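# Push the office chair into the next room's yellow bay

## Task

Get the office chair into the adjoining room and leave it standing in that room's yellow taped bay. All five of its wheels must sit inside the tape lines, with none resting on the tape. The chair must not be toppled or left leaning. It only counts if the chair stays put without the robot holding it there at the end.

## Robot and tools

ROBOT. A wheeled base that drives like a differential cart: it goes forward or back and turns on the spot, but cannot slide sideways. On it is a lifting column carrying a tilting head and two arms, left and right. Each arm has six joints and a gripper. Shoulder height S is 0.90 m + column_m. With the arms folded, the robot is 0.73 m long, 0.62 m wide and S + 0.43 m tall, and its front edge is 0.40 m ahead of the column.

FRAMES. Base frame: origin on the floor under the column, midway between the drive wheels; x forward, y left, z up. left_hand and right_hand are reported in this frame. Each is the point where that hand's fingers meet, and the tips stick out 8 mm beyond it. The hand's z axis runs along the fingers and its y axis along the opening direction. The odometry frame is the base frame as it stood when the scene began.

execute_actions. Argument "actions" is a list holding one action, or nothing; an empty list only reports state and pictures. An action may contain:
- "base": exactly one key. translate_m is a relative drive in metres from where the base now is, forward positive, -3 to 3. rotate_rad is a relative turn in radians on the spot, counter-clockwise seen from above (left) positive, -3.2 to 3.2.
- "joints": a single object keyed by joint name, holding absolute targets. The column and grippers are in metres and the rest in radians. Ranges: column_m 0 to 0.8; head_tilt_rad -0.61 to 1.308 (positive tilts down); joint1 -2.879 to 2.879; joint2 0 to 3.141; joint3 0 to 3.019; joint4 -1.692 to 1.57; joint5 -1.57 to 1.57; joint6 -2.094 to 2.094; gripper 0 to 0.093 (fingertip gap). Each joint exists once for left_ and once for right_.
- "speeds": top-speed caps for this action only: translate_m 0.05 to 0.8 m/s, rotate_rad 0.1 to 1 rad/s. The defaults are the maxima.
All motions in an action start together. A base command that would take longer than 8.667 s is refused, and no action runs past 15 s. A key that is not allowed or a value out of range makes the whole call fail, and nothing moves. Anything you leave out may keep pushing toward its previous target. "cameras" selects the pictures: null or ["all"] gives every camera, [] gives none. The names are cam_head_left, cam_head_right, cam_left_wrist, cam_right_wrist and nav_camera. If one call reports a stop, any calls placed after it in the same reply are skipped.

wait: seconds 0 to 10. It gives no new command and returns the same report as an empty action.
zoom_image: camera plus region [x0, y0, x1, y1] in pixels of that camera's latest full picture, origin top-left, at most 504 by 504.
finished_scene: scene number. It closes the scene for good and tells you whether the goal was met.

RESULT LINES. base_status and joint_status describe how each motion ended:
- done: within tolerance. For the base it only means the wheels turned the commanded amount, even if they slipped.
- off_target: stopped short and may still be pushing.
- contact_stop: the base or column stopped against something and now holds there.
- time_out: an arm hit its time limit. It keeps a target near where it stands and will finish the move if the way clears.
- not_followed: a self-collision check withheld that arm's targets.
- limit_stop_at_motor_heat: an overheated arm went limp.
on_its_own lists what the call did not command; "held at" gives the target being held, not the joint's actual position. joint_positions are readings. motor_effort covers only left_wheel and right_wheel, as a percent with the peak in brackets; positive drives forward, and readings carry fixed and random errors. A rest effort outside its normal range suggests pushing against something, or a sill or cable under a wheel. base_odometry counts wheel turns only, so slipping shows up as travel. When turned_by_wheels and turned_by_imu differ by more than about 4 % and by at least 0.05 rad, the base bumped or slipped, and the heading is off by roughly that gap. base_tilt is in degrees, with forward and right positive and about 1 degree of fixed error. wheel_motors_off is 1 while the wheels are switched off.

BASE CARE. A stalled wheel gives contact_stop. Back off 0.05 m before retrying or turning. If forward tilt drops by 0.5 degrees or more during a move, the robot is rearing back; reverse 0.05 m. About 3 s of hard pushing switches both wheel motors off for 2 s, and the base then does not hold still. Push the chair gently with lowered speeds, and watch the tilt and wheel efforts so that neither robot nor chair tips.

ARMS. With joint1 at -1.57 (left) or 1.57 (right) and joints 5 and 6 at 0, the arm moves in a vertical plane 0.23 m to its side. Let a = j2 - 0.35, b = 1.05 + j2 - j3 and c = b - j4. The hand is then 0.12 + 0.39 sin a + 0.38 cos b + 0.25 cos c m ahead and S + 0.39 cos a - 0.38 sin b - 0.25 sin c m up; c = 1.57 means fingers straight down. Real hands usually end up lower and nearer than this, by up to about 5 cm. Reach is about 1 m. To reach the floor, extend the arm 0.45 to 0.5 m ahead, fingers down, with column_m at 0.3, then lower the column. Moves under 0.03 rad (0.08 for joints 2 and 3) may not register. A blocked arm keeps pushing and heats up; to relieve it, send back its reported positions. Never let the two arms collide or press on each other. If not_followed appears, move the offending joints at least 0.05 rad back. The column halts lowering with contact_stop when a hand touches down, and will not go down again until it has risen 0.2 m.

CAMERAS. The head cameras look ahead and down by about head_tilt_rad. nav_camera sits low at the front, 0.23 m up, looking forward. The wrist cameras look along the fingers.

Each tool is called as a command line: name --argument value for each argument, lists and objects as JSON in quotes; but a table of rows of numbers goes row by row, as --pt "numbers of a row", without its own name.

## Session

execute_actions --actions '[]'

Scene clock: 0.00 s.
Joint torques (N m, as the arm reports them, + toward a larger angle): no reading
base_odometry: x=+0.000 y=+0.000 heading=+0.000 (m, m, rad; odometry frame)
turned_by_wheels: +0.000 (rad since the last result)
turned_by_imu: +0.000 (rad since the last result)
base_tilt: forward=+0.5 right=-1.0 (deg)
base_status: not commanded
joint_positions: column_m=+0.554 head_tilt_rad=+0.862 left_joint1_rad=-1.564 left_joint2_rad=+0.863 left_joint3_rad=+0.403 left_joint4_rad=-0.973 left_joint5_rad=+0.022 left_joint6_rad=+0.063 left_gripper_m=+0.094 right_joint1_rad=+1.597 right_joint2_rad=+0.859 right_joint3_rad=+0.401 right_joint4_rad=-0.935 right_joint5_rad=+0.042 right_joint6_rad=-0.060 right_gripper_m=+0.095
joint_status: not commanded
wheel_motors_off: 0
motor_effort: left_wheel=-2 right_wheel=+5 (%)
left_hand: x=+0.1444 y=+0.2223 z=+1.2587 quat_wxyz=(+0.438, -0.021, -0.898, +0.022) (m; base frame)
right_hand: x=+0.1500 y=-0.2269 z=+1.2519 quat_wxyz=(+0.421, +0.047, -0.906, -0.001) (m; base frame)
pictures: cam_head_left, cam_head_right, cam_left_wrist, cam_right_wrist, nav_camera
camera_calibration (this result's frames):
cam_head_left: T_world_to_cam=[[0.0594716, -0.998195, -0.00841278, 0.0670108], [-0.799259, -0.0425668, -0.599477, 0.96771], [0.598037, 0.0423758, -0.800348, 1.13553], [0, 0, 0, 1]] pos_world=[0.0903774, 0.0599632, 1.4895]
cam_head_right: T_world_to_cam=[[0.0372968, -0.99918, -0.0157615, -0.0508662], [-0.783625, -0.0194559, -0.620929, 0.998262], [0.620113, 0.0355097, -0.783708, 1.10394], [0, 0, 0, 1]] pos_world=[0.09959, -0.0706032, 1.48422]
cam_left_wrist: T_world_to_cam=[[-0.0237247, -0.99796, 0.0592695, 0.149226], [-0.0284967, 0.0599372, 0.997795, -1.26258], [-0.999312, 0.0219834, -0.0298606, 0.297924], [0, 0, 0, 1]] pos_world=[0.26528, 0.218048, 1.25985]
cam_right_wrist: T_world_to_cam=[[0.0873687, -0.994461, -0.0584271, -0.171262], [-0.0820067, -0.0656322, 0.994468, -1.2386], [-0.992795, -0.082094, -0.0872867, 0.367117], [0, 0, 0, 1]] pos_world=[0.277862, -0.221467, 1.25378]
Images, in order (width x height): cam_head_left 896x504, cam_head_right 896x504, cam_left_wrist 504x504, cam_right_wrist 504x504, nav_camera 896x504.

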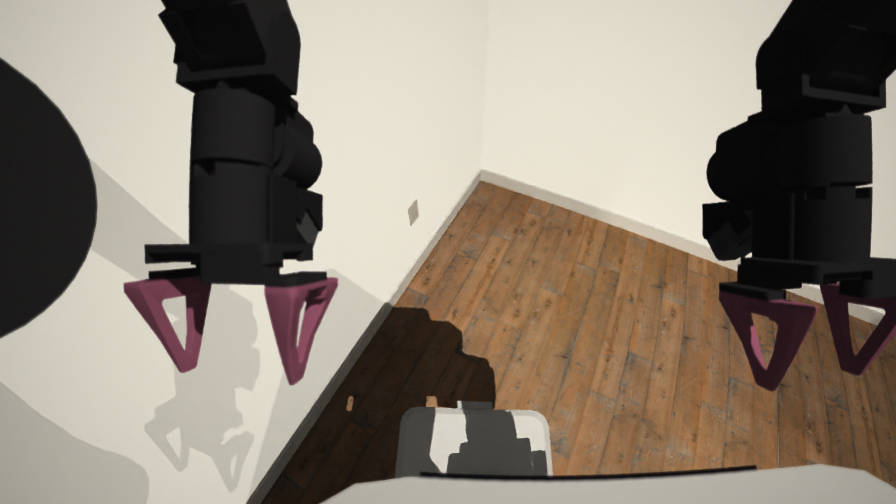

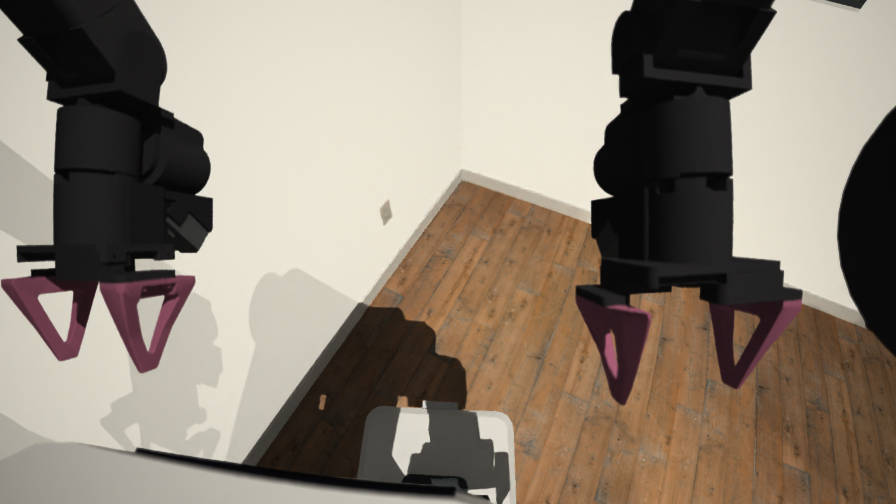

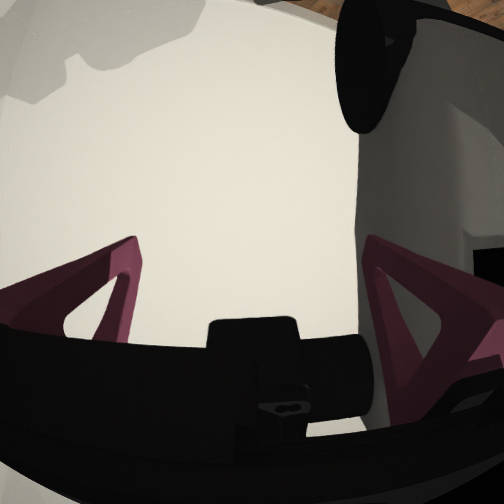

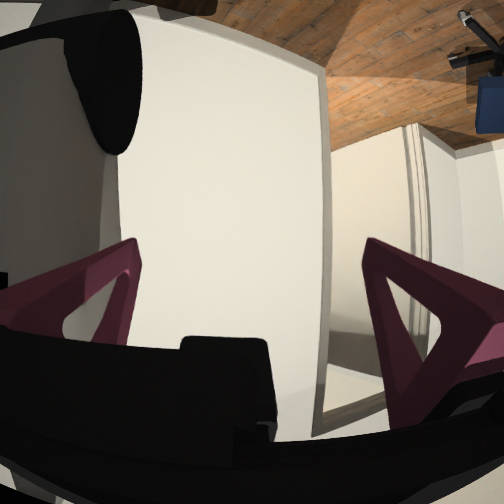

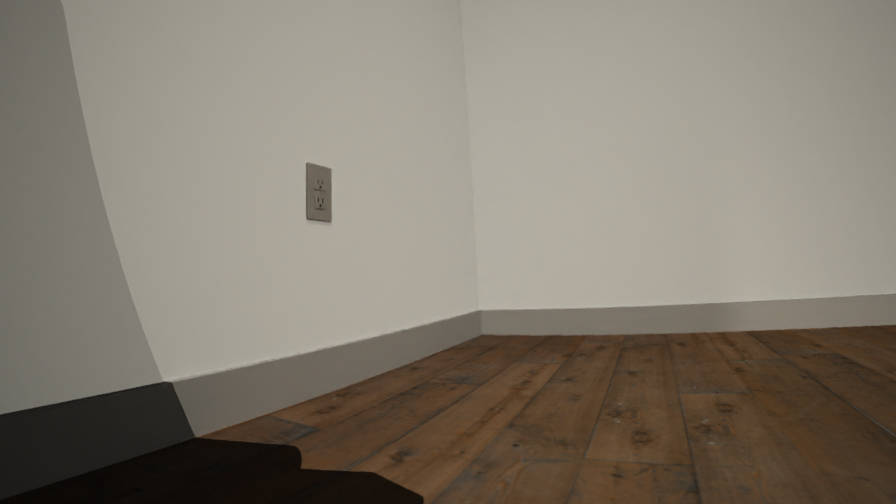

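Wall close on the left; turn right.

execute_actions --actions '[{"base":{"rotate_rad":-2.6},"joints":{"head_tilt_rad":0.5}}]' --cameras '["cam_head_left","nav_camera"]'

Scene clock: 7.83 s.
Joint torques (N m, as the arm reports them, + toward a larger angle): left_arm=[-1.34 -6.42 -0.92 -1.44  0.01  0.04] | right_arm=[ 0.61 -6.83 -0.7  -1.4   0.22 -0.08]
base_odometry: x=+0.000 y=+0.000 heading=-2.599 (m, m, rad; odometry frame)
turned_by_wheels: -2.599 (rad since the last result)
turned_by_imu: -2.602 (rad since the last result)
base_tilt: forward=+0.5 right=-0.9 (deg)
base_status: done
joint_positions: column_m=+0.554 head_tilt_rad=+0.518 left_joint1_rad=-1.564 left_joint2_rad=+0.863 left_joint3_rad=+0.403 left_joint4_rad=-0.973 left_joint5_rad=+0.022 left_joint6_rad=+0.063 left_gripper_m=+0.094 right_joint1_rad=+1.597 right_joint2_rad=+0.859 right_joint3_rad=+0.401 right_joint4_rad=-0.935 right_joint5_rad=+0.042 right_joint6_rad=-0.060 right_gripper_m=+0.095
joint_status: all done
wheel_motors_off: 0
motor_effort: left_wheel=+4(39) right_wheel=-4(41) (%)
left_hand: x=+0.1444 y=+0.2223 z=+1.2587 quat_wxyz=(+0.438, -0.021, -0.898, +0.022) (m; base frame)
right_hand: x=+0.1500 y=-0.2269 z=+1.2519 quat_wxyz=(+0.421, +0.047, -0.906, -0.001) (m; base frame)
pictures: cam_head_left, nav_camera
camera_calibration (this result's frames):
cam_head_left: T_world_to_cam=[[0.0588297, -0.998195, 0.0121121, 0.0354332], [-0.550612, -0.0425668, -0.833675, 1.31596], [0.832686, 0.0423758, -0.552122, 0.741512], [0, 0, 0, 1]] pos_world=[0.105052, 0.0599632, 1.50606]
Images, in order (width x height): cam_head_left 896x504, nav_camera 896x504.

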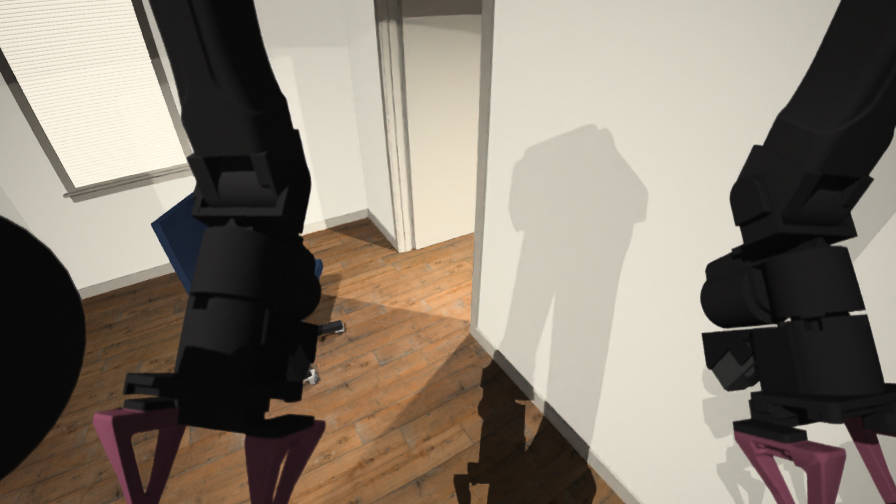

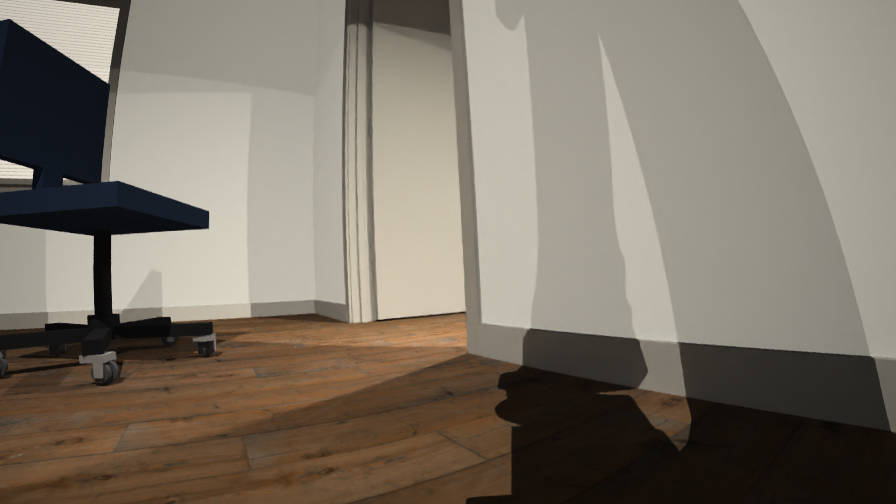

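execute_actions --actions '[{"base":{"rotate_rad":1.14}}]' --cameras '[]'

execute_actions --actions '[{"base":{"translate_m":2.15}}]' --cameras '[]'

execute_actions --actions '[{"base":{"rotate_rad":-2.16},"joints":{"head_tilt_rad":0.72,"left_joint2_rad":1.1,"left_joint3_rad":0.9,"left_joint4_rad":-0.3,"left_joint6_rad":1.5,"column_m":0.52}}]' --cameras '["cam_head_left","nav_camera"]'

Scene clock: 14.47 s.
Joint torques (N m, as the arm reports them, + toward a larger angle): left_arm=[-1.31 -6.51 -0.89 -1.48  0.01  0.04] | right_arm=[ 0.61 -6.77 -0.67 -1.42  0.22 -0.08]
base_odometry: x=+0.000 y=+0.000 heading=-1.460 (m, m, rad; odometry frame)
turned_by_wheels: +1.139 (rad since the last result)
turned_by_imu: +1.139 (rad since the last result)
base_tilt: forward=+0.5 right=-0.9 (deg)
base_status: done
joint_positions: column_m=+0.554 head_tilt_rad=+0.518 left_joint1_rad=-1.564 left_joint2_rad=+0.863 left_joint3_rad=+0.403 left_joint4_rad=-0.973 left_joint5_rad=+0.022 left_joint6_rad=+0.063 left_gripper_m=+0.094 right_joint1_rad=+1.597 right_joint2_rad=+0.859 right_joint3_rad=+0.401 right_joint4_rad=-0.935 right_joint5_rad=+0.042 right_joint6_rad=-0.060 right_gripper_m=+0.095
joint_status: not commanded
wheel_motors_off: 0
motor_effort: left_wheel=-6(32) right_wheel=+3(22) (%)
left_hand: x=+0.1444 y=+0.2223 z=+1.2587 quat_wxyz=(+0.438, -0.021, -0.898, +0.022) (m; base frame)
right_hand: x=+0.1500 y=-0.2269 z=+1.2519 quat_wxyz=(+0.421, +0.047, -0.906, -0.001) (m; base frame)
pictures: none
No camera images: the call's "cameras" was empty. Leave "cameras" out to get every camera's image.

Scene clock: 19.33 s.
Joint torques (N m, as the arm reports them, + toward a larger angle): left_arm=[-1.26 -6.34 -1.11 -1.53  0.    0.04] | right_arm=[ 0.58 -6.77 -0.6  -1.41  0.22 -0.08]
base_odometry: x=+0.238 y=-2.137 heading=-1.460 (m, m, rad; odometry frame)
turned_by_wheels: +0.000 (rad since the last result)
turned_by_imu: +0.003 (rad since the last result)
base_tilt: forward=+0.5 right=-0.8 (deg)
base_status: done
joint_positions: column_m=+0.554 head_tilt_rad=+0.518 left_joint1_rad=-1.564 left_joint2_rad=+0.863 left_joint3_rad=+0.404 left_joint4_rad=-0.973 left_joint5_rad=+0.022 left_joint6_rad=+0.063 left_gripper_m=+0.094 right_joint1_rad=+1.597 right_joint2_rad=+0.859 right_joint3_rad=+0.400 right_joint4_rad=-0.935 right_joint5_rad=+0.042 right_joint6_rad=-0.060 right_gripper_m=+0.095
joint_status: not commanded
wheel_motors_off: 0
motor_effort: left_wheel=-1(48) right_wheel=-1(44) (%)
left_hand: x=+0.1450 y=+0.2223 z=+1.2585 quat_wxyz=(+0.438, -0.021, -0.899, +0.022) (m; base frame)
right_hand: x=+0.1496 y=-0.2270 z=+1.2520 quat_wxyz=(+0.421, +0.047, -0.906, -0.001) (m; base frame)
pictures: none
No camera images: the call's "cameras" was empty. Leave "cameras" out to get every camera's image.

Scene clock: 23.00 s.
Joint torques (N m, as the arm reports them, + toward a larger angle): left_arm=[ -1.49 -14.29   3.08   0.36   0.12   0.09] | right_arm=[ 0.57 -6.73 -0.66 -1.43  0.22 -0.08]
base_odometry: x=+0.238 y=-2.137 heading=+2.664 (m, m, rad; odometry frame)
turned_by_wheels: -2.159 (rad since the last result)
turned_by_imu: -2.163 (rad since the last result)
base_tilt: forward=+0.5 right=-0.8 (deg)
base_status: done
joint_positions: column_m=+0.520 head_tilt_rad=+0.723 left_joint1_rad=-1.564 left_joint2_rad=+1.107 left_joint3_rad=+0.901 left_joint4_rad=-0.308 left_joint5_rad=+0.022 left_joint6_rad=+1.493 left_gripper_m=+0.094 right_joint1_rad=+1.597 right_joint2_rad=+0.859 right_joint3_rad=+0.400 right_joint4_rad=-0.935 right_joint5_rad=+0.042 right_joint6_rad=-0.060 right_gripper_m=+0.095
joint_status: all done
wheel_motors_off: 0
motor_effort: left_wheel=+4(39) right_wheel=-3(40) (%)
left_hand: x=+0.5107 y=+0.2245 z=+1.0922 quat_wxyz=(-0.009, -0.678, -0.735, +0.002) (m; base frame)
right_hand: x=+0.1496 y=-0.2270 z=+1.2180 quat_wxyz=(+0.421, +0.047, -0.906, -0.001) (m; base frame)
pictures: cam_head_left, nav_camera
camera_calibration (this result's frames):
cam_head_left: T_world_to_cam=[[0.0600636, -0.998195, -0.0000846422, 0.0541524], [-0.708408, -0.0425668, -0.704518, 1.10098], [0.703242, 0.0423758, -0.709686, 0.966511], [0, 0, 0, 1]] pos_world=[0.0969998, 0.0599632, 1.46158]
Images, in order (width x height): cam_head_left 896x504, nav_camera 896x504.

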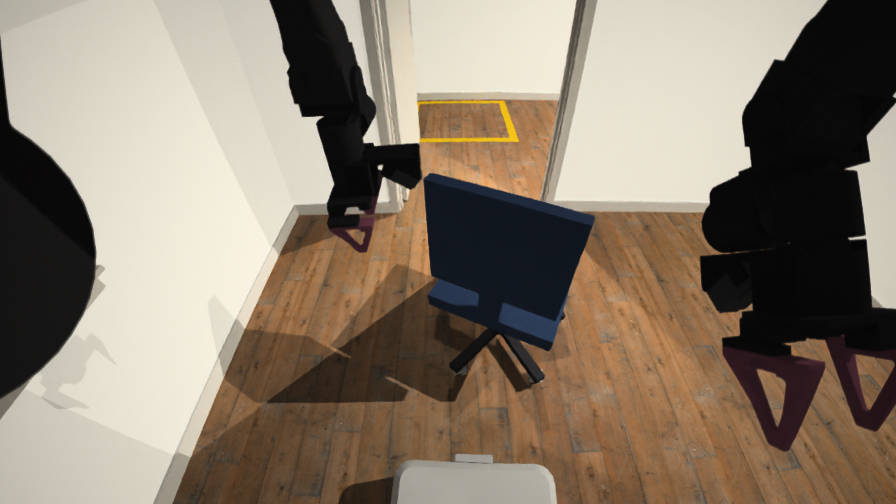

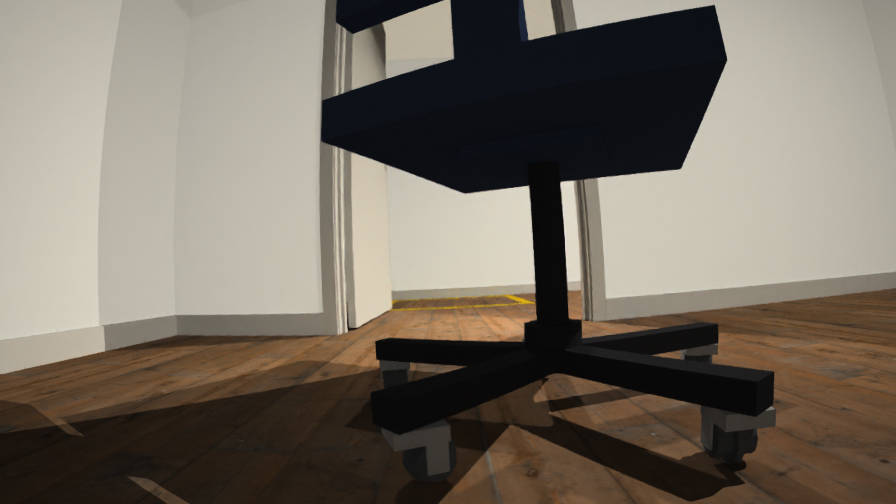

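execute_actions --actions '[{"base":{"translate_m":0.25},"joints":{"left_joint1_rad":-2.0,"left_joint6_rad":1.75,"column_m":0.56},"speeds":{"translate_m":0.2}}]' --cameras '["cam_head_left","cam_left_wrist"]'

Scene clock: 28.17 s.
Joint torques (N m, as the arm reports them, + toward a larger angle): left_arm=[ -4.12 -12.69   3.66   0.41   0.37   0.08] | right_arm=[ 0.59 -6.92 -0.59 -1.35  0.22 -0.08]
base_odometry: x=+0.016 y=-2.022 heading=+2.664 (m, m, rad; odometry frame)
turned_by_wheels: -0.001 (rad since the last result)
turned_by_imu: +0.000 (rad since the last result)
base_tilt: forward=+0.5 right=-0.9 (deg)
base_status: done
joint_positions: column_m=+0.560 head_tilt_rad=+0.723 left_joint1_rad=-2.009 left_joint2_rad=+1.107 left_joint3_rad=+0.894 left_joint4_rad=-0.308 left_joint5_rad=+0.022 left_joint6_rad=+1.743 left_gripper_m=+0.094 right_joint1_rad=+1.597 right_joint2_rad=+0.859 right_joint3_rad=+0.400 right_joint4_rad=-0.935 right_joint5_rad=+0.042 right_joint6_rad=-0.060 right_gripper_m=+0.095
joint_status: all done
wheel_motors_off: 0
motor_effort: left_wheel=-2(56) right_wheel=+1(38) (%)
left_hand: x=+0.4823 y=+0.0090 z=+1.1737 quat_wxyz=(-0.152, -0.815, -0.544, +0.128) (m; base frame)
right_hand: x=+0.1496 y=-0.2270 z=+1.2579 quat_wxyz=(+0.421, +0.047, -0.906, -0.001) (m; base frame)
pictures: cam_head_left, cam_left_wrist
camera_calibration (this result's frames):
cam_head_left: T_world_to_cam=[[0.0600635, -0.998195, -0.000125035, 0.0542183], [-0.708882, -0.0425668, -0.704041, 1.12834], [0.702765, 0.0423758, -0.710159, 0.995542], [0, 0, 0, 1]] pos_world=[0.0969698, 0.0599632, 1.5014]
cam_left_wrist: T_world_to_cam=[[-0.923984, 0.365067, -0.113928, 0.574583], [0.33024, 0.911893, 0.243705, -0.450982], [0.192859, 0.187556, -0.963135, 1.15668], [0, 0, 0, 1]] pos_world=[0.456762, -0.015455, 1.2894]
Images, in order (width x height): cam_head_left 896x504, cam_left_wrist 504x504.

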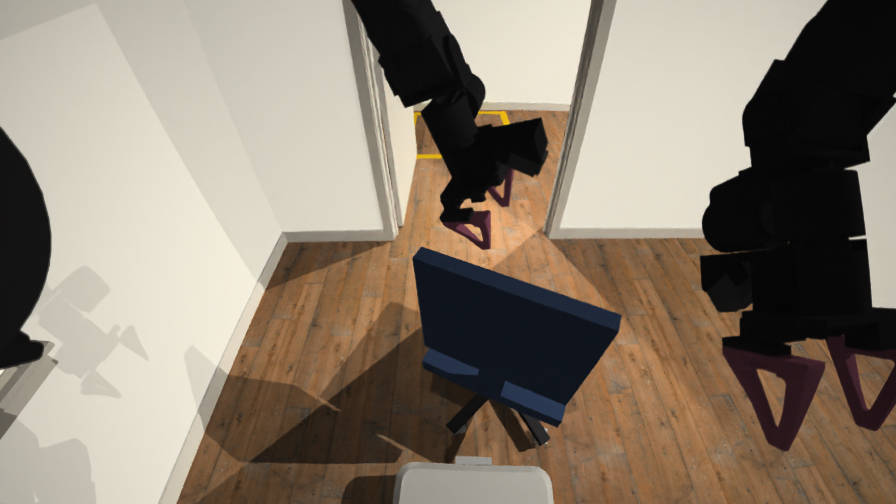

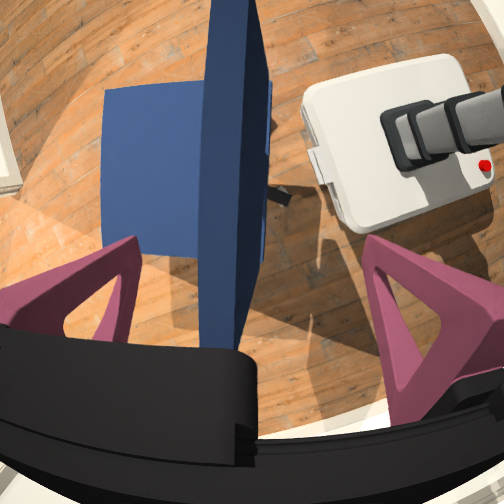

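execute_actions --actions '[{"joints":{"column_m":0.4}}]' --cameras '["cam_head_left","cam_left_wrist"]'

Scene clock: 32.27 s.
Joint torques (N m, as the arm reports them, + toward a larger angle): left_arm=[ -4.03 -13.39   3.74   0.36   0.38   0.07] | right_arm=[ 0.64 -6.78 -0.6  -1.42  0.22 -0.08]
base_odometry: x=+0.016 y=-2.022 heading=+2.664 (m, m, rad; odometry frame)
turned_by_wheels: +0.000 (rad since the last result)
turned_by_imu: +0.000 (rad since the last result)
base_tilt: forward=+0.6 right=-0.9 (deg)
base_status: not commanded
joint_positions: column_m=+0.400 head_tilt_rad=+0.723 left_joint1_rad=-2.009 left_joint2_rad=+1.107 left_joint3_rad=+0.894 left_joint4_rad=-0.308 left_joint5_rad=+0.022 left_joint6_rad=+1.743 left_gripper_m=+0.094 right_joint1_rad=+1.597 right_joint2_rad=+0.859 right_joint3_rad=+0.400 right_joint4_rad=-0.935 right_joint5_rad=+0.042 right_joint6_rad=-0.060 right_gripper_m=+0.095
joint_status: all done
wheel_motors_off: 0
motor_effort: left_wheel=-1(3) right_wheel=+1(1) (%)
left_hand: x=+0.4823 y=+0.0090 z=+1.0138 quat_wxyz=(-0.152, -0.815, -0.544, +0.128) (m; base frame)
right_hand: x=+0.1496 y=-0.2270 z=+1.0980 quat_wxyz=(+0.421, +0.047, -0.906, -0.001) (m; base frame)
pictures: cam_head_left, cam_left_wrist
camera_calibration (this result's frames):
cam_head_left: T_world_to_cam=[[0.0600635, -0.998195, -0.000125041, 0.0541983], [-0.708882, -0.0425668, -0.704041, 1.01578], [0.702765, 0.0423758, -0.710159, 0.882008], [0, 0, 0, 1]] pos_world=[0.0969698, 0.0599632, 1.34152]
cam_left_wrist: T_world_to_cam=[[-0.923984, 0.365067, -0.113928, 0.556369], [0.33024, 0.911893, 0.243705, -0.412021], [0.192859, 0.187556, -0.963135, 1.0027], [0, 0, 0, 1]] pos_world=[0.456762, -0.015455, 1.12953]
Images, in order (width x height): cam_head_left 896x504, cam_left_wrist 504x504.

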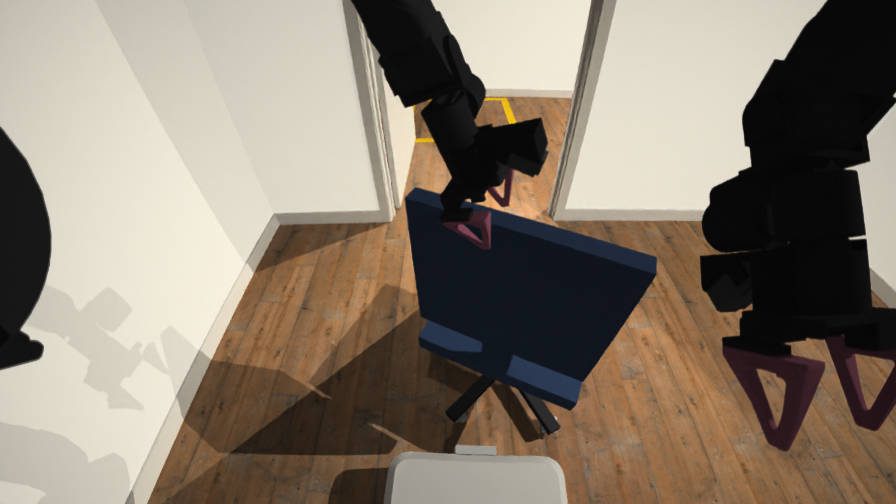

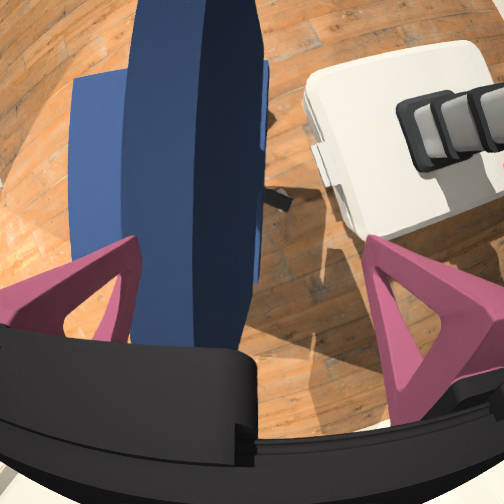

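execute_actions --actions '[{"base":{"translate_m":-0.025}}]' --cameras '[]'

execute_actions --actions '[{"joints":{"column_m":0.335}}]' --cameras '["cam_left_wrist"]'

execute_actions --actions '[{"joints":{"left_gripper_m":0.0}}]' --cameras '[]'

execute_actions --actions '[{"base":{"translate_m":0.35},"joints":{"left_joint6_rad":1.5,"left_joint1_rad":-1.8},"speeds":{"translate_m":0.15}}]' --cameras '["cam_head_left","nav_camera"]'

Scene clock: 35.87 s.
Joint torques (N m, as the arm reports them, + toward a larger angle): left_arm=[ -4.25 -13.2    3.92   0.36   0.37   0.08] | right_arm=[ 0.61 -6.81 -0.49 -1.41  0.22 -0.08]
base_odometry: x=+0.038 y=-2.033 heading=+2.664 (m, m, rad; odometry frame)
turned_by_wheels: +0.000 (rad since the last result)
turned_by_imu: +0.000 (rad since the last result)
base_tilt: forward=+0.5 right=-0.9 (deg)
base_status: done
joint_positions: column_m=+0.400 head_tilt_rad=+0.723 left_joint1_rad=-2.009 left_joint2_rad=+1.107 left_joint3_rad=+0.892 left_joint4_rad=-0.308 left_joint5_rad=+0.022 left_joint6_rad=+1.743 left_gripper_m=+0.094 right_joint1_rad=+1.597 right_joint2_rad=+0.859 right_joint3_rad=+0.398 right_joint4_rad=-0.935 right_joint5_rad=+0.042 right_joint6_rad=-0.060 right_gripper_m=+0.095
joint_status: not commanded
wheel_motors_off: 0
motor_effort: left_wheel=+0(35) right_wheel=+1(27) (%)
left_hand: x=+0.4808 y=+0.0093 z=+1.0136 quat_wxyz=(-0.152, -0.815, -0.544, +0.129) (m; base frame)
right_hand: x=+0.1485 y=-0.2270 z=+1.0983 quat_wxyz=(+0.422, +0.047, -0.905, -0.001) (m; base frame)
pictures: none
No camera images: the call's "cameras" was empty. Leave "cameras" out to get every camera's image.

Scene clock: 37.30 s.
Joint torques (N m, as the arm reports them, + toward a larger angle): left_arm=[ -4.07 -13.21   4.06   0.43   0.38   0.09] | right_arm=[ 0.61 -6.79 -0.44 -1.42  0.22 -0.08]
base_odometry: x=+0.038 y=-2.033 heading=+2.664 (m, m, rad; odometry frame)
turned_by_wheels: +0.000 (rad since the last result)
turned_by_imu: +0.000 (rad since the last result)
base_tilt: forward=+0.5 right=-0.9 (deg)
base_status: not commanded
joint_positions: column_m=+0.335 head_tilt_rad=+0.723 left_joint1_rad=-2.009 left_joint2_rad=+1.107 left_joint3_rad=+0.892 left_joint4_rad=-0.308 left_joint5_rad=+0.022 left_joint6_rad=+1.743 left_gripper_m=+0.094 right_joint1_rad=+1.597 right_joint2_rad=+0.859 right_joint3_rad=+0.398 right_joint4_rad=-0.935 right_joint5_rad=+0.042 right_joint6_rad=-0.060 right_gripper_m=+0.095
joint_status: all done
wheel_motors_off: 0
motor_effort: left_wheel=+1(1) right_wheel=+0(0) (%)
left_hand: x=+0.4808 y=+0.0093 z=+0.9486 quat_wxyz=(-0.152, -0.815, -0.544, +0.129) (m; base frame)
right_hand: x=+0.1485 y=-0.2270 z=+1.0333 quat_wxyz=(+0.422, +0.047, -0.905, -0.001) (m; base frame)
pictures: cam_left_wrist
camera_calibration (this result's frames):
cam_left_wrist: T_world_to_cam=[[-0.923911, 0.365899, -0.111836, 0.545459], [0.331512, 0.911496, 0.243462, -0.396261], [0.191021, 0.187862, -0.963441, 0.941326], [0, 0, 0, 1]] pos_world=[0.455508, -0.0152321, 1.06439]
Images, in order (width x height): cam_left_wrist 504x504.

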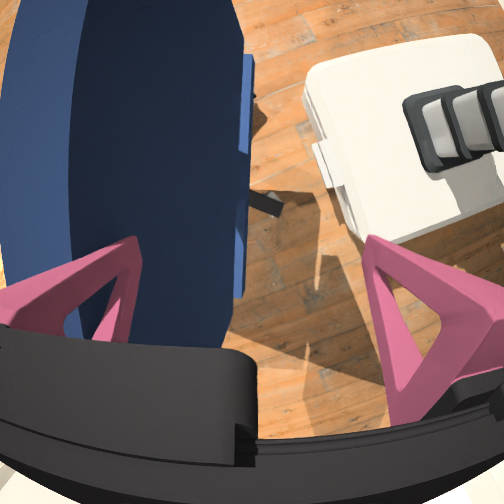

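Scene clock: 38.03 s.
Joint torques (N m, as the arm reports them, + toward a larger angle): left_arm=[ -3.93 -13.02   3.99   0.39   0.38   0.08] | right_arm=[ 0.6  -6.77 -0.4  -1.42  0.22 -0.08]
base_odometry: x=+0.038 y=-2.033 heading=+2.664 (m, m, rad; odometry frame)
turned_by_wheels: +0.000 (rad since the last result)
turned_by_imu: +0.000 (rad since the last result)
base_tilt: forward=+0.5 right=-0.8 (deg)
base_status: not commanded
joint_positions: column_m=+0.335 head_tilt_rad=+0.723 left_joint1_rad=-2.009 left_joint2_rad=+1.107 left_joint3_rad=+0.892 left_joint4_rad=-0.308 left_joint5_rad=+0.022 left_joint6_rad=+1.743 left_gripper_m=+0.000 right_joint1_rad=+1.597 right_joint2_rad=+0.859 right_joint3_rad=+0.398 right_joint4_rad=-0.935 right_joint5_rad=+0.042 right_joint6_rad=-0.060 right_gripper_m=+0.095
joint_status: all done
wheel_motors_off: 0
motor_effort: left_wheel=+1(1) right_wheel=-2(1) (%)
left_hand: x=+0.4808 y=+0.0093 z=+0.9486 quat_wxyz=(-0.152, -0.815, -0.544, +0.129) (m; base frame)
right_hand: x=+0.1485 y=-0.2270 z=+1.0333 quat_wxyz=(+0.422, +0.047, -0.905, -0.001) (m; base frame)
pictures: none
No camera images: the call's "cameras" was empty. Leave "cameras" out to get every camera's image.

Scene clock: 41.37 s.
Joint torques (N m, as the arm reports them, + toward a larger angle): left_arm=[ -4.08 -13.76   3.91   0.52   0.41   0.07] | right_arm=[ 0.58 -6.9  -0.5  -1.41  0.22 -0.08]
base_odometry: x=-0.272 y=-1.873 heading=+2.664 (m, m, rad; odometry frame)
turned_by_wheels: +0.000 (rad since the last result)
turned_by_imu: +0.000 (rad since the last result)
base_tilt: forward=+0.6 right=-0.9 (deg)
base_status: done
joint_positions: column_m=+0.335 head_tilt_rad=+0.723 left_joint1_rad=-1.788 left_joint2_rad=+1.106 left_joint3_rad=+0.891 left_joint4_rad=-0.312 left_joint5_rad=+0.018 left_joint6_rad=+1.496 left_gripper_m=+0.000 right_joint1_rad=+1.597 right_joint2_rad=+0.859 right_joint3_rad=+0.399 right_joint4_rad=-0.935 right_joint5_rad=+0.042 right_joint6_rad=-0.060 right_gripper_m=+0.095
joint_status: all done
wheel_motors_off: 0
motor_effort: left_wheel=+1(35) right_wheel=+2(26) (%)
left_hand: x=+0.4981 y=+0.1139 z=+0.9173 quat_wxyz=(-0.069, -0.715, -0.691, +0.077) (m; base frame)
right_hand: x=+0.1492 y=-0.2270 z=+1.0331 quat_wxyz=(+0.422, +0.047, -0.906, -0.001) (m; base frame)
pictures: cam_head_left, nav_camera
camera_calibration (this result's frames):
cam_head_left: T_world_to_cam=[[0.0600635, -0.998195, -0.000136986, 0.0542059], [-0.709022, -0.0425668, -0.7039, 0.969861], [0.702624, 0.0423758, -0.710299, 0.836061], [0, 0, 0, 1]] pos_world=[0.096961, 0.0599632, 1.27655]
Images, in order (width x height): cam_head_left 896x504, nav_camera 896x504.

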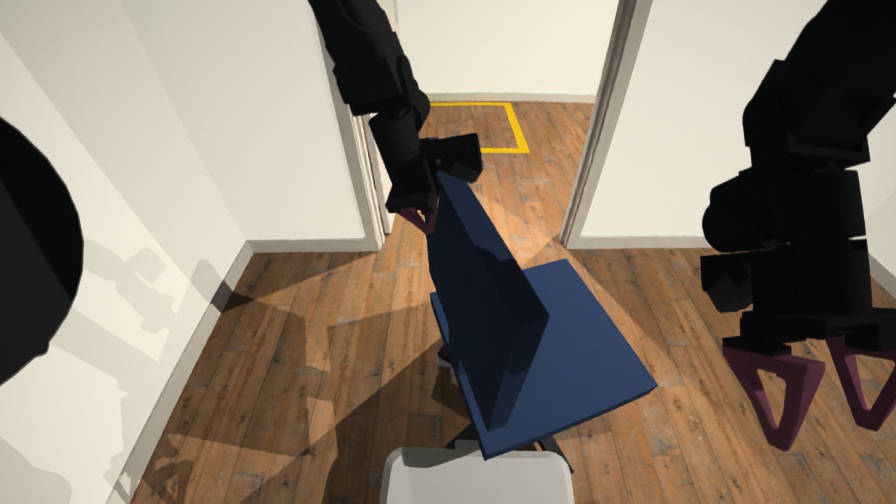

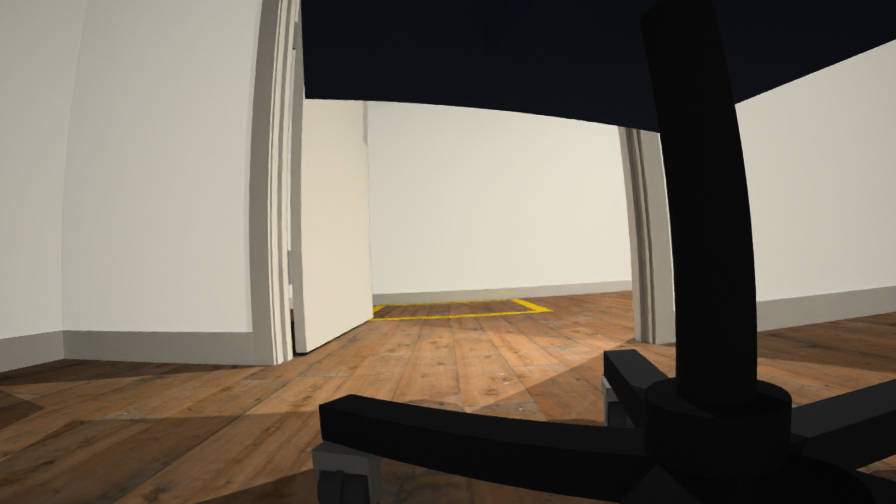

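execute_actions --actions '[{"joints":{"column_m":0.52,"left_gripper_m":0.093}}]' --cameras '[]'

execute_actions --actions '[{"joints":{"left_joint1_rad":-1.95,"left_joint6_rad":-0.45,"head_tilt_rad":0.9}}]' --cameras '["cam_head_left","cam_left_wrist"]'

Scene clock: 47.87 s.
Joint torques (N m, as the arm reports them, + toward a larger angle): left_arm=[ -4.09 -13.4    4.49   0.52   0.43   0.1 ] | right_arm=[ 0.61 -6.82 -0.56 -1.42  0.22 -0.08]
base_odometry: x=-0.272 y=-1.873 heading=+2.664 (m, m, rad; odometry frame)
turned_by_wheels: +0.000 (rad since the last result)
turned_by_imu: +0.000 (rad since the last result)
base_tilt: forward=+0.4 right=-0.9 (deg)
base_status: not commanded
joint_positions: column_m=+0.520 head_tilt_rad=+0.723 left_joint1_rad=-1.787 left_joint2_rad=+1.106 left_joint3_rad=+0.885 left_joint4_rad=-0.312 left_joint5_rad=+0.018 left_joint6_rad=+1.493 left_gripper_m=+0.093 right_joint1_rad=+1.597 right_joint2_rad=+0.859 right_joint3_rad=+0.399 right_joint4_rad=-0.935 right_joint5_rad=+0.042 right_joint6_rad=-0.060 right_gripper_m=+0.095
joint_status: all done
wheel_motors_off: 0
motor_effort: left_wheel=+5(6) right_wheel=+2(1) (%)
left_hand: x=+0.4940 y=+0.1147 z=+1.1012 quat_wxyz=(-0.066, -0.714, -0.692, +0.079) (m; base frame)
right_hand: x=+0.1492 y=-0.2270 z=+1.2180 quat_wxyz=(+0.422, +0.047, -0.906, -0.001) (m; base frame)
pictures: none
No camera images: the call's "cameras" was empty. Leave "cameras" out to get every camera's image.

Scene clock: 49.77 s.
Joint torques (N m, as the arm reports them, + toward a larger angle): left_arm=[ -3.29 -13.18   4.63   0.58   0.25   0.01] | right_arm=[ 0.61 -6.8  -0.55 -1.42  0.22 -0.08]
base_odometry: x=-0.272 y=-1.873 heading=+2.664 (m, m, rad; odometry frame)
turned_by_wheels: +0.000 (rad since the last result)
turned_by_imu: +0.000 (rad since the last result)
base_tilt: forward=+0.5 right=-0.8 (deg)
base_status: not commanded
joint_positions: column_m=+0.520 head_tilt_rad=+0.901 left_joint1_rad=-1.962 left_joint2_rad=+1.106 left_joint3_rad=+0.885 left_joint4_rad=-0.312 left_joint5_rad=+0.021 left_joint6_rad=-0.443 left_gripper_m=+0.093 right_joint1_rad=+1.597 right_joint2_rad=+0.859 right_joint3_rad=+0.399 right_joint4_rad=-0.935 right_joint5_rad=+0.042 right_joint6_rad=-0.060 right_gripper_m=+0.095
joint_status: all done
wheel_motors_off: 0
motor_effort: left_wheel=+2(5) right_wheel=+3(3) (%)
left_hand: x=+0.4806 y=+0.0318 z=+1.1244 quat_wxyz=(+0.045, +0.120, -0.977, +0.172) (m; base frame)
right_hand: x=+0.1492 y=-0.2270 z=+1.2180 quat_wxyz=(+0.422, +0.047, -0.906, -0.001) (m; base frame)
pictures: cam_head_left, cam_left_wrist
camera_calibration (this result's frames):
cam_head_left: T_world_to_cam=[[0.0591, -0.998195, -0.0107159, 0.0702101], [-0.821936, -0.0425668, -0.567987, 0.900933], [0.566505, 0.0423758, -0.822968, 1.14381], [0, 0, 0, 1]] pos_world=[0.0883832, 0.0599632, 1.45379]
cam_left_wrist: T_world_to_cam=[[0.244151, -0.914029, 0.323946, -0.453994], [-0.752839, 0.0319093, 0.657431, -0.375798], [-0.611248, -0.404392, -0.680326, 1.19251], [0, 0, 0, 1]] pos_world=[0.556846, 0.0792681, 1.20543]
Images, in order (width x height): cam_head_left 896x504, cam_left_wrist 504x504.

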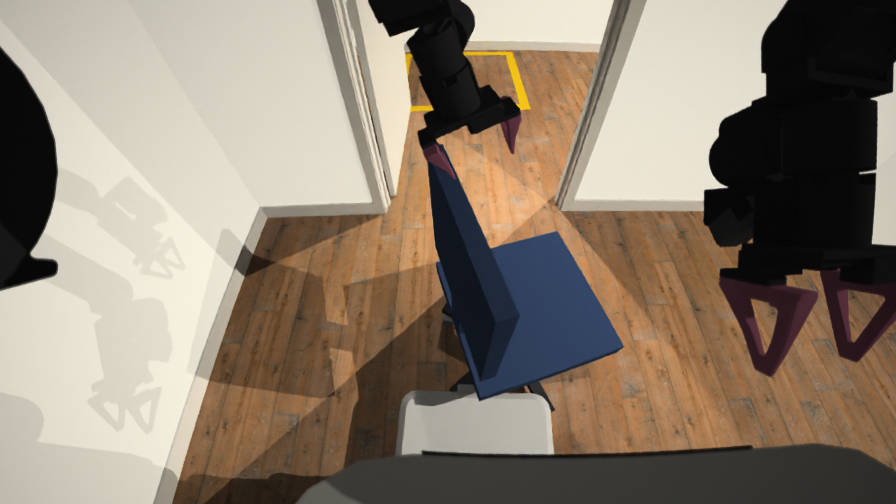

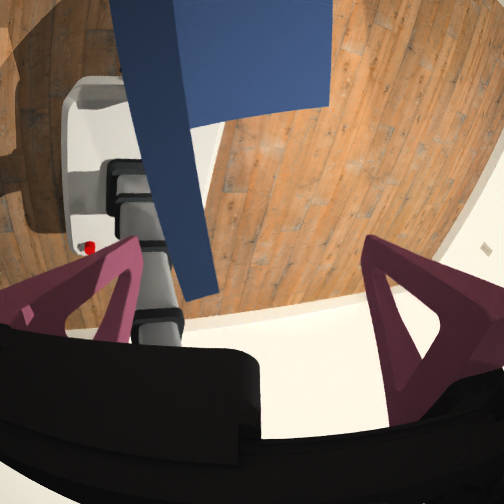

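execute_actions --actions '[{"base":{"translate_m":-0.17}}]' --cameras '["cam_head_left","cam_left_wrist"]'

execute_actions --actions '[{"joints":{"column_m":0.4}}]' --cameras '["cam_head_left","cam_left_wrist"]'

Scene clock: 53.50 s.
Joint torques (N m, as the arm reports them, + toward a larger angle): left_arm=[ -3.45 -12.93   4.14   0.6    0.25   0.01] | right_arm=[ 0.62 -6.76 -0.54 -1.43  0.22 -0.08]
base_odometry: x=-0.121 y=-1.951 heading=+2.664 (m, m, rad; odometry frame)
turned_by_wheels: +0.001 (rad since the last result)
turned_by_imu: +0.001 (rad since the last result)
base_tilt: forward=+0.5 right=-0.9 (deg)
base_status: done
joint_positions: column_m=+0.520 head_tilt_rad=+0.902 left_joint1_rad=-1.961 left_joint2_rad=+1.106 left_joint3_rad=+0.890 left_joint4_rad=-0.312 left_joint5_rad=+0.021 left_joint6_rad=-0.443 left_gripper_m=+0.093 right_joint1_rad=+1.597 right_joint2_rad=+0.859 right_joint3_rad=+0.398 right_joint4_rad=-0.935 right_joint5_rad=+0.042 right_joint6_rad=-0.060 right_gripper_m=+0.095
joint_status: not commanded
wheel_motors_off: 0
motor_effort: left_wheel=+3(37) right_wheel=-1(26) (%)
left_hand: x=+0.4839 y=+0.0315 z=+1.1250 quat_wxyz=(+0.042, +0.120, -0.977, +0.173) (m; base frame)
right_hand: x=+0.1485 y=-0.2270 z=+1.2182 quat_wxyz=(+0.422, +0.047, -0.905, -0.001) (m; base frame)
pictures: cam_head_left, cam_left_wrist
camera_calibration (this result's frames):
cam_head_left: T_world_to_cam=[[0.0590898, -0.998195, -0.010772, 0.0702951], [-0.822474, -0.0425668, -0.567207, 0.899785], [0.565725, 0.0423758, -0.823505, 1.14466], [0, 0, 0, 1]] pos_world=[0.0883338, 0.0599632, 1.45376]
cam_left_wrist: T_world_to_cam=[[0.244331, -0.913329, 0.32578, -0.457384], [-0.756137, 0.0308864, 0.653684, -0.367898], [-0.60709, -0.406049, -0.683056, 1.19592], [0, 0, 0, 1]] pos_world=[0.559606, 0.079225, 1.20638]
Images, in order (width x height): cam_head_left 896x504, cam_left_wrist 504x504.

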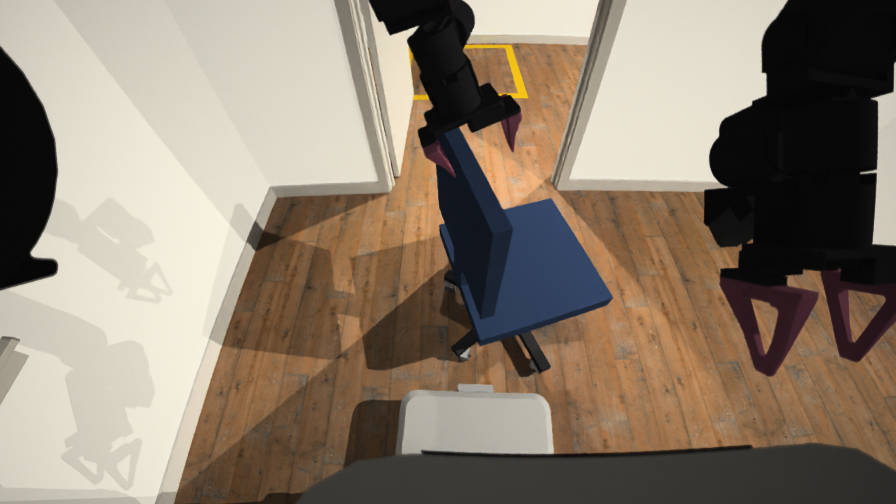

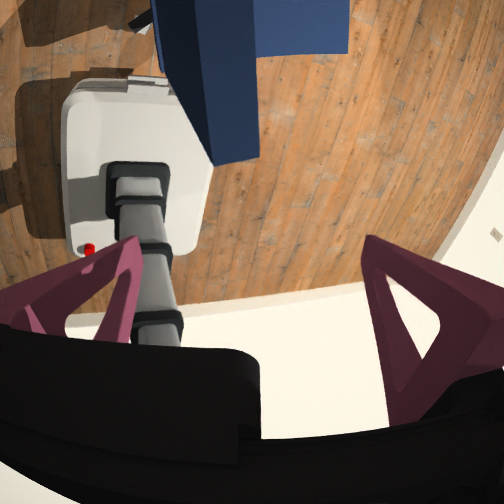

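Scene clock: 55.63 s.
Joint torques (N m, as the arm reports them, + toward a larger angle): left_arm=[ -3.36 -13.16   4.18   0.6    0.25   0.  ] | right_arm=[ 0.6  -6.84 -0.46 -1.43  0.22 -0.07]
base_odometry: x=-0.121 y=-1.951 heading=+2.664 (m, m, rad; odometry frame)
turned_by_wheels: +0.000 (rad since the last result)
turned_by_imu: +0.000 (rad since the last result)
base_tilt: forward=+0.5 right=-0.9 (deg)
base_status: not commanded
joint_positions: column_m=+0.400 head_tilt_rad=+0.902 left_joint1_rad=-1.961 left_joint2_rad=+1.106 left_joint3_rad=+0.890 left_joint4_rad=-0.312 left_joint5_rad=+0.021 left_joint6_rad=-0.443 left_gripper_m=+0.093 right_joint1_rad=+1.597 right_joint2_rad=+0.859 right_joint3_rad=+0.398 right_joint4_rad=-0.935 right_joint5_rad=+0.042 right_joint6_rad=-0.060 right_gripper_m=+0.095
joint_status: all done
wheel_motors_off: 0
motor_effort: left_wheel=+4(2) right_wheel=-4(4) (%)
left_hand: x=+0.4839 y=+0.0315 z=+1.0051 quat_wxyz=(+0.042, +0.120, -0.977, +0.173) (m; base frame)
right_hand: x=+0.1485 y=-0.2270 z=+1.0983 quat_wxyz=(+0.422, +0.047, -0.905, -0.001) (m; base frame)
pictures: cam_head_left, cam_left_wrist
camera_calibration (this result's frames):
cam_head_left: T_world_to_cam=[[0.0590898, -0.998195, -0.010772, 0.0690043], [-0.822474, -0.0425668, -0.567207, 0.831817], [0.565725, 0.0423758, -0.823505, 1.04598], [0, 0, 0, 1]] pos_world=[0.0883338, 0.0599632, 1.33393]
cam_left_wrist: T_world_to_cam=[[0.244331, -0.913329, 0.32578, -0.418346], [-0.756137, 0.0308864, 0.653684, -0.289567], [-0.60709, -0.406049, -0.683056, 1.11407], [0, 0, 0, 1]] pos_world=[0.559606, 0.079225, 1.08655]
Images, in order (width x height): cam_head_left 896x504, cam_left_wrist 504x504.

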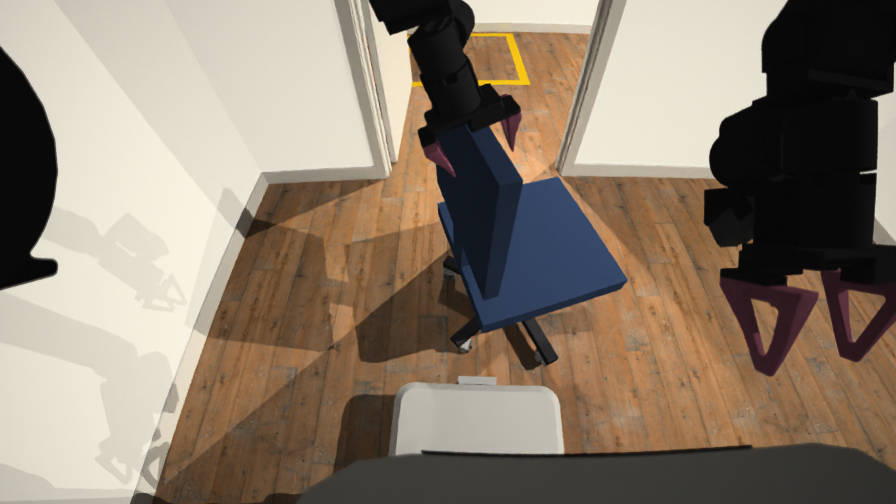

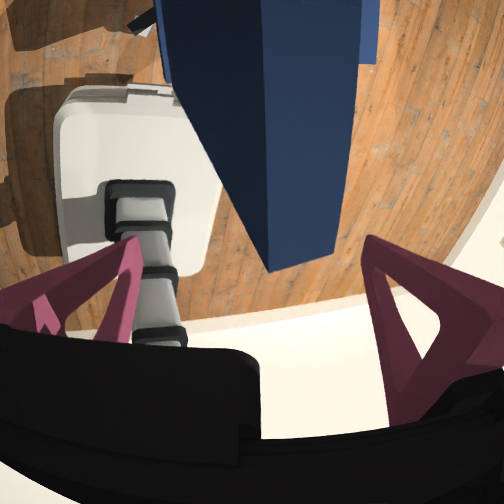

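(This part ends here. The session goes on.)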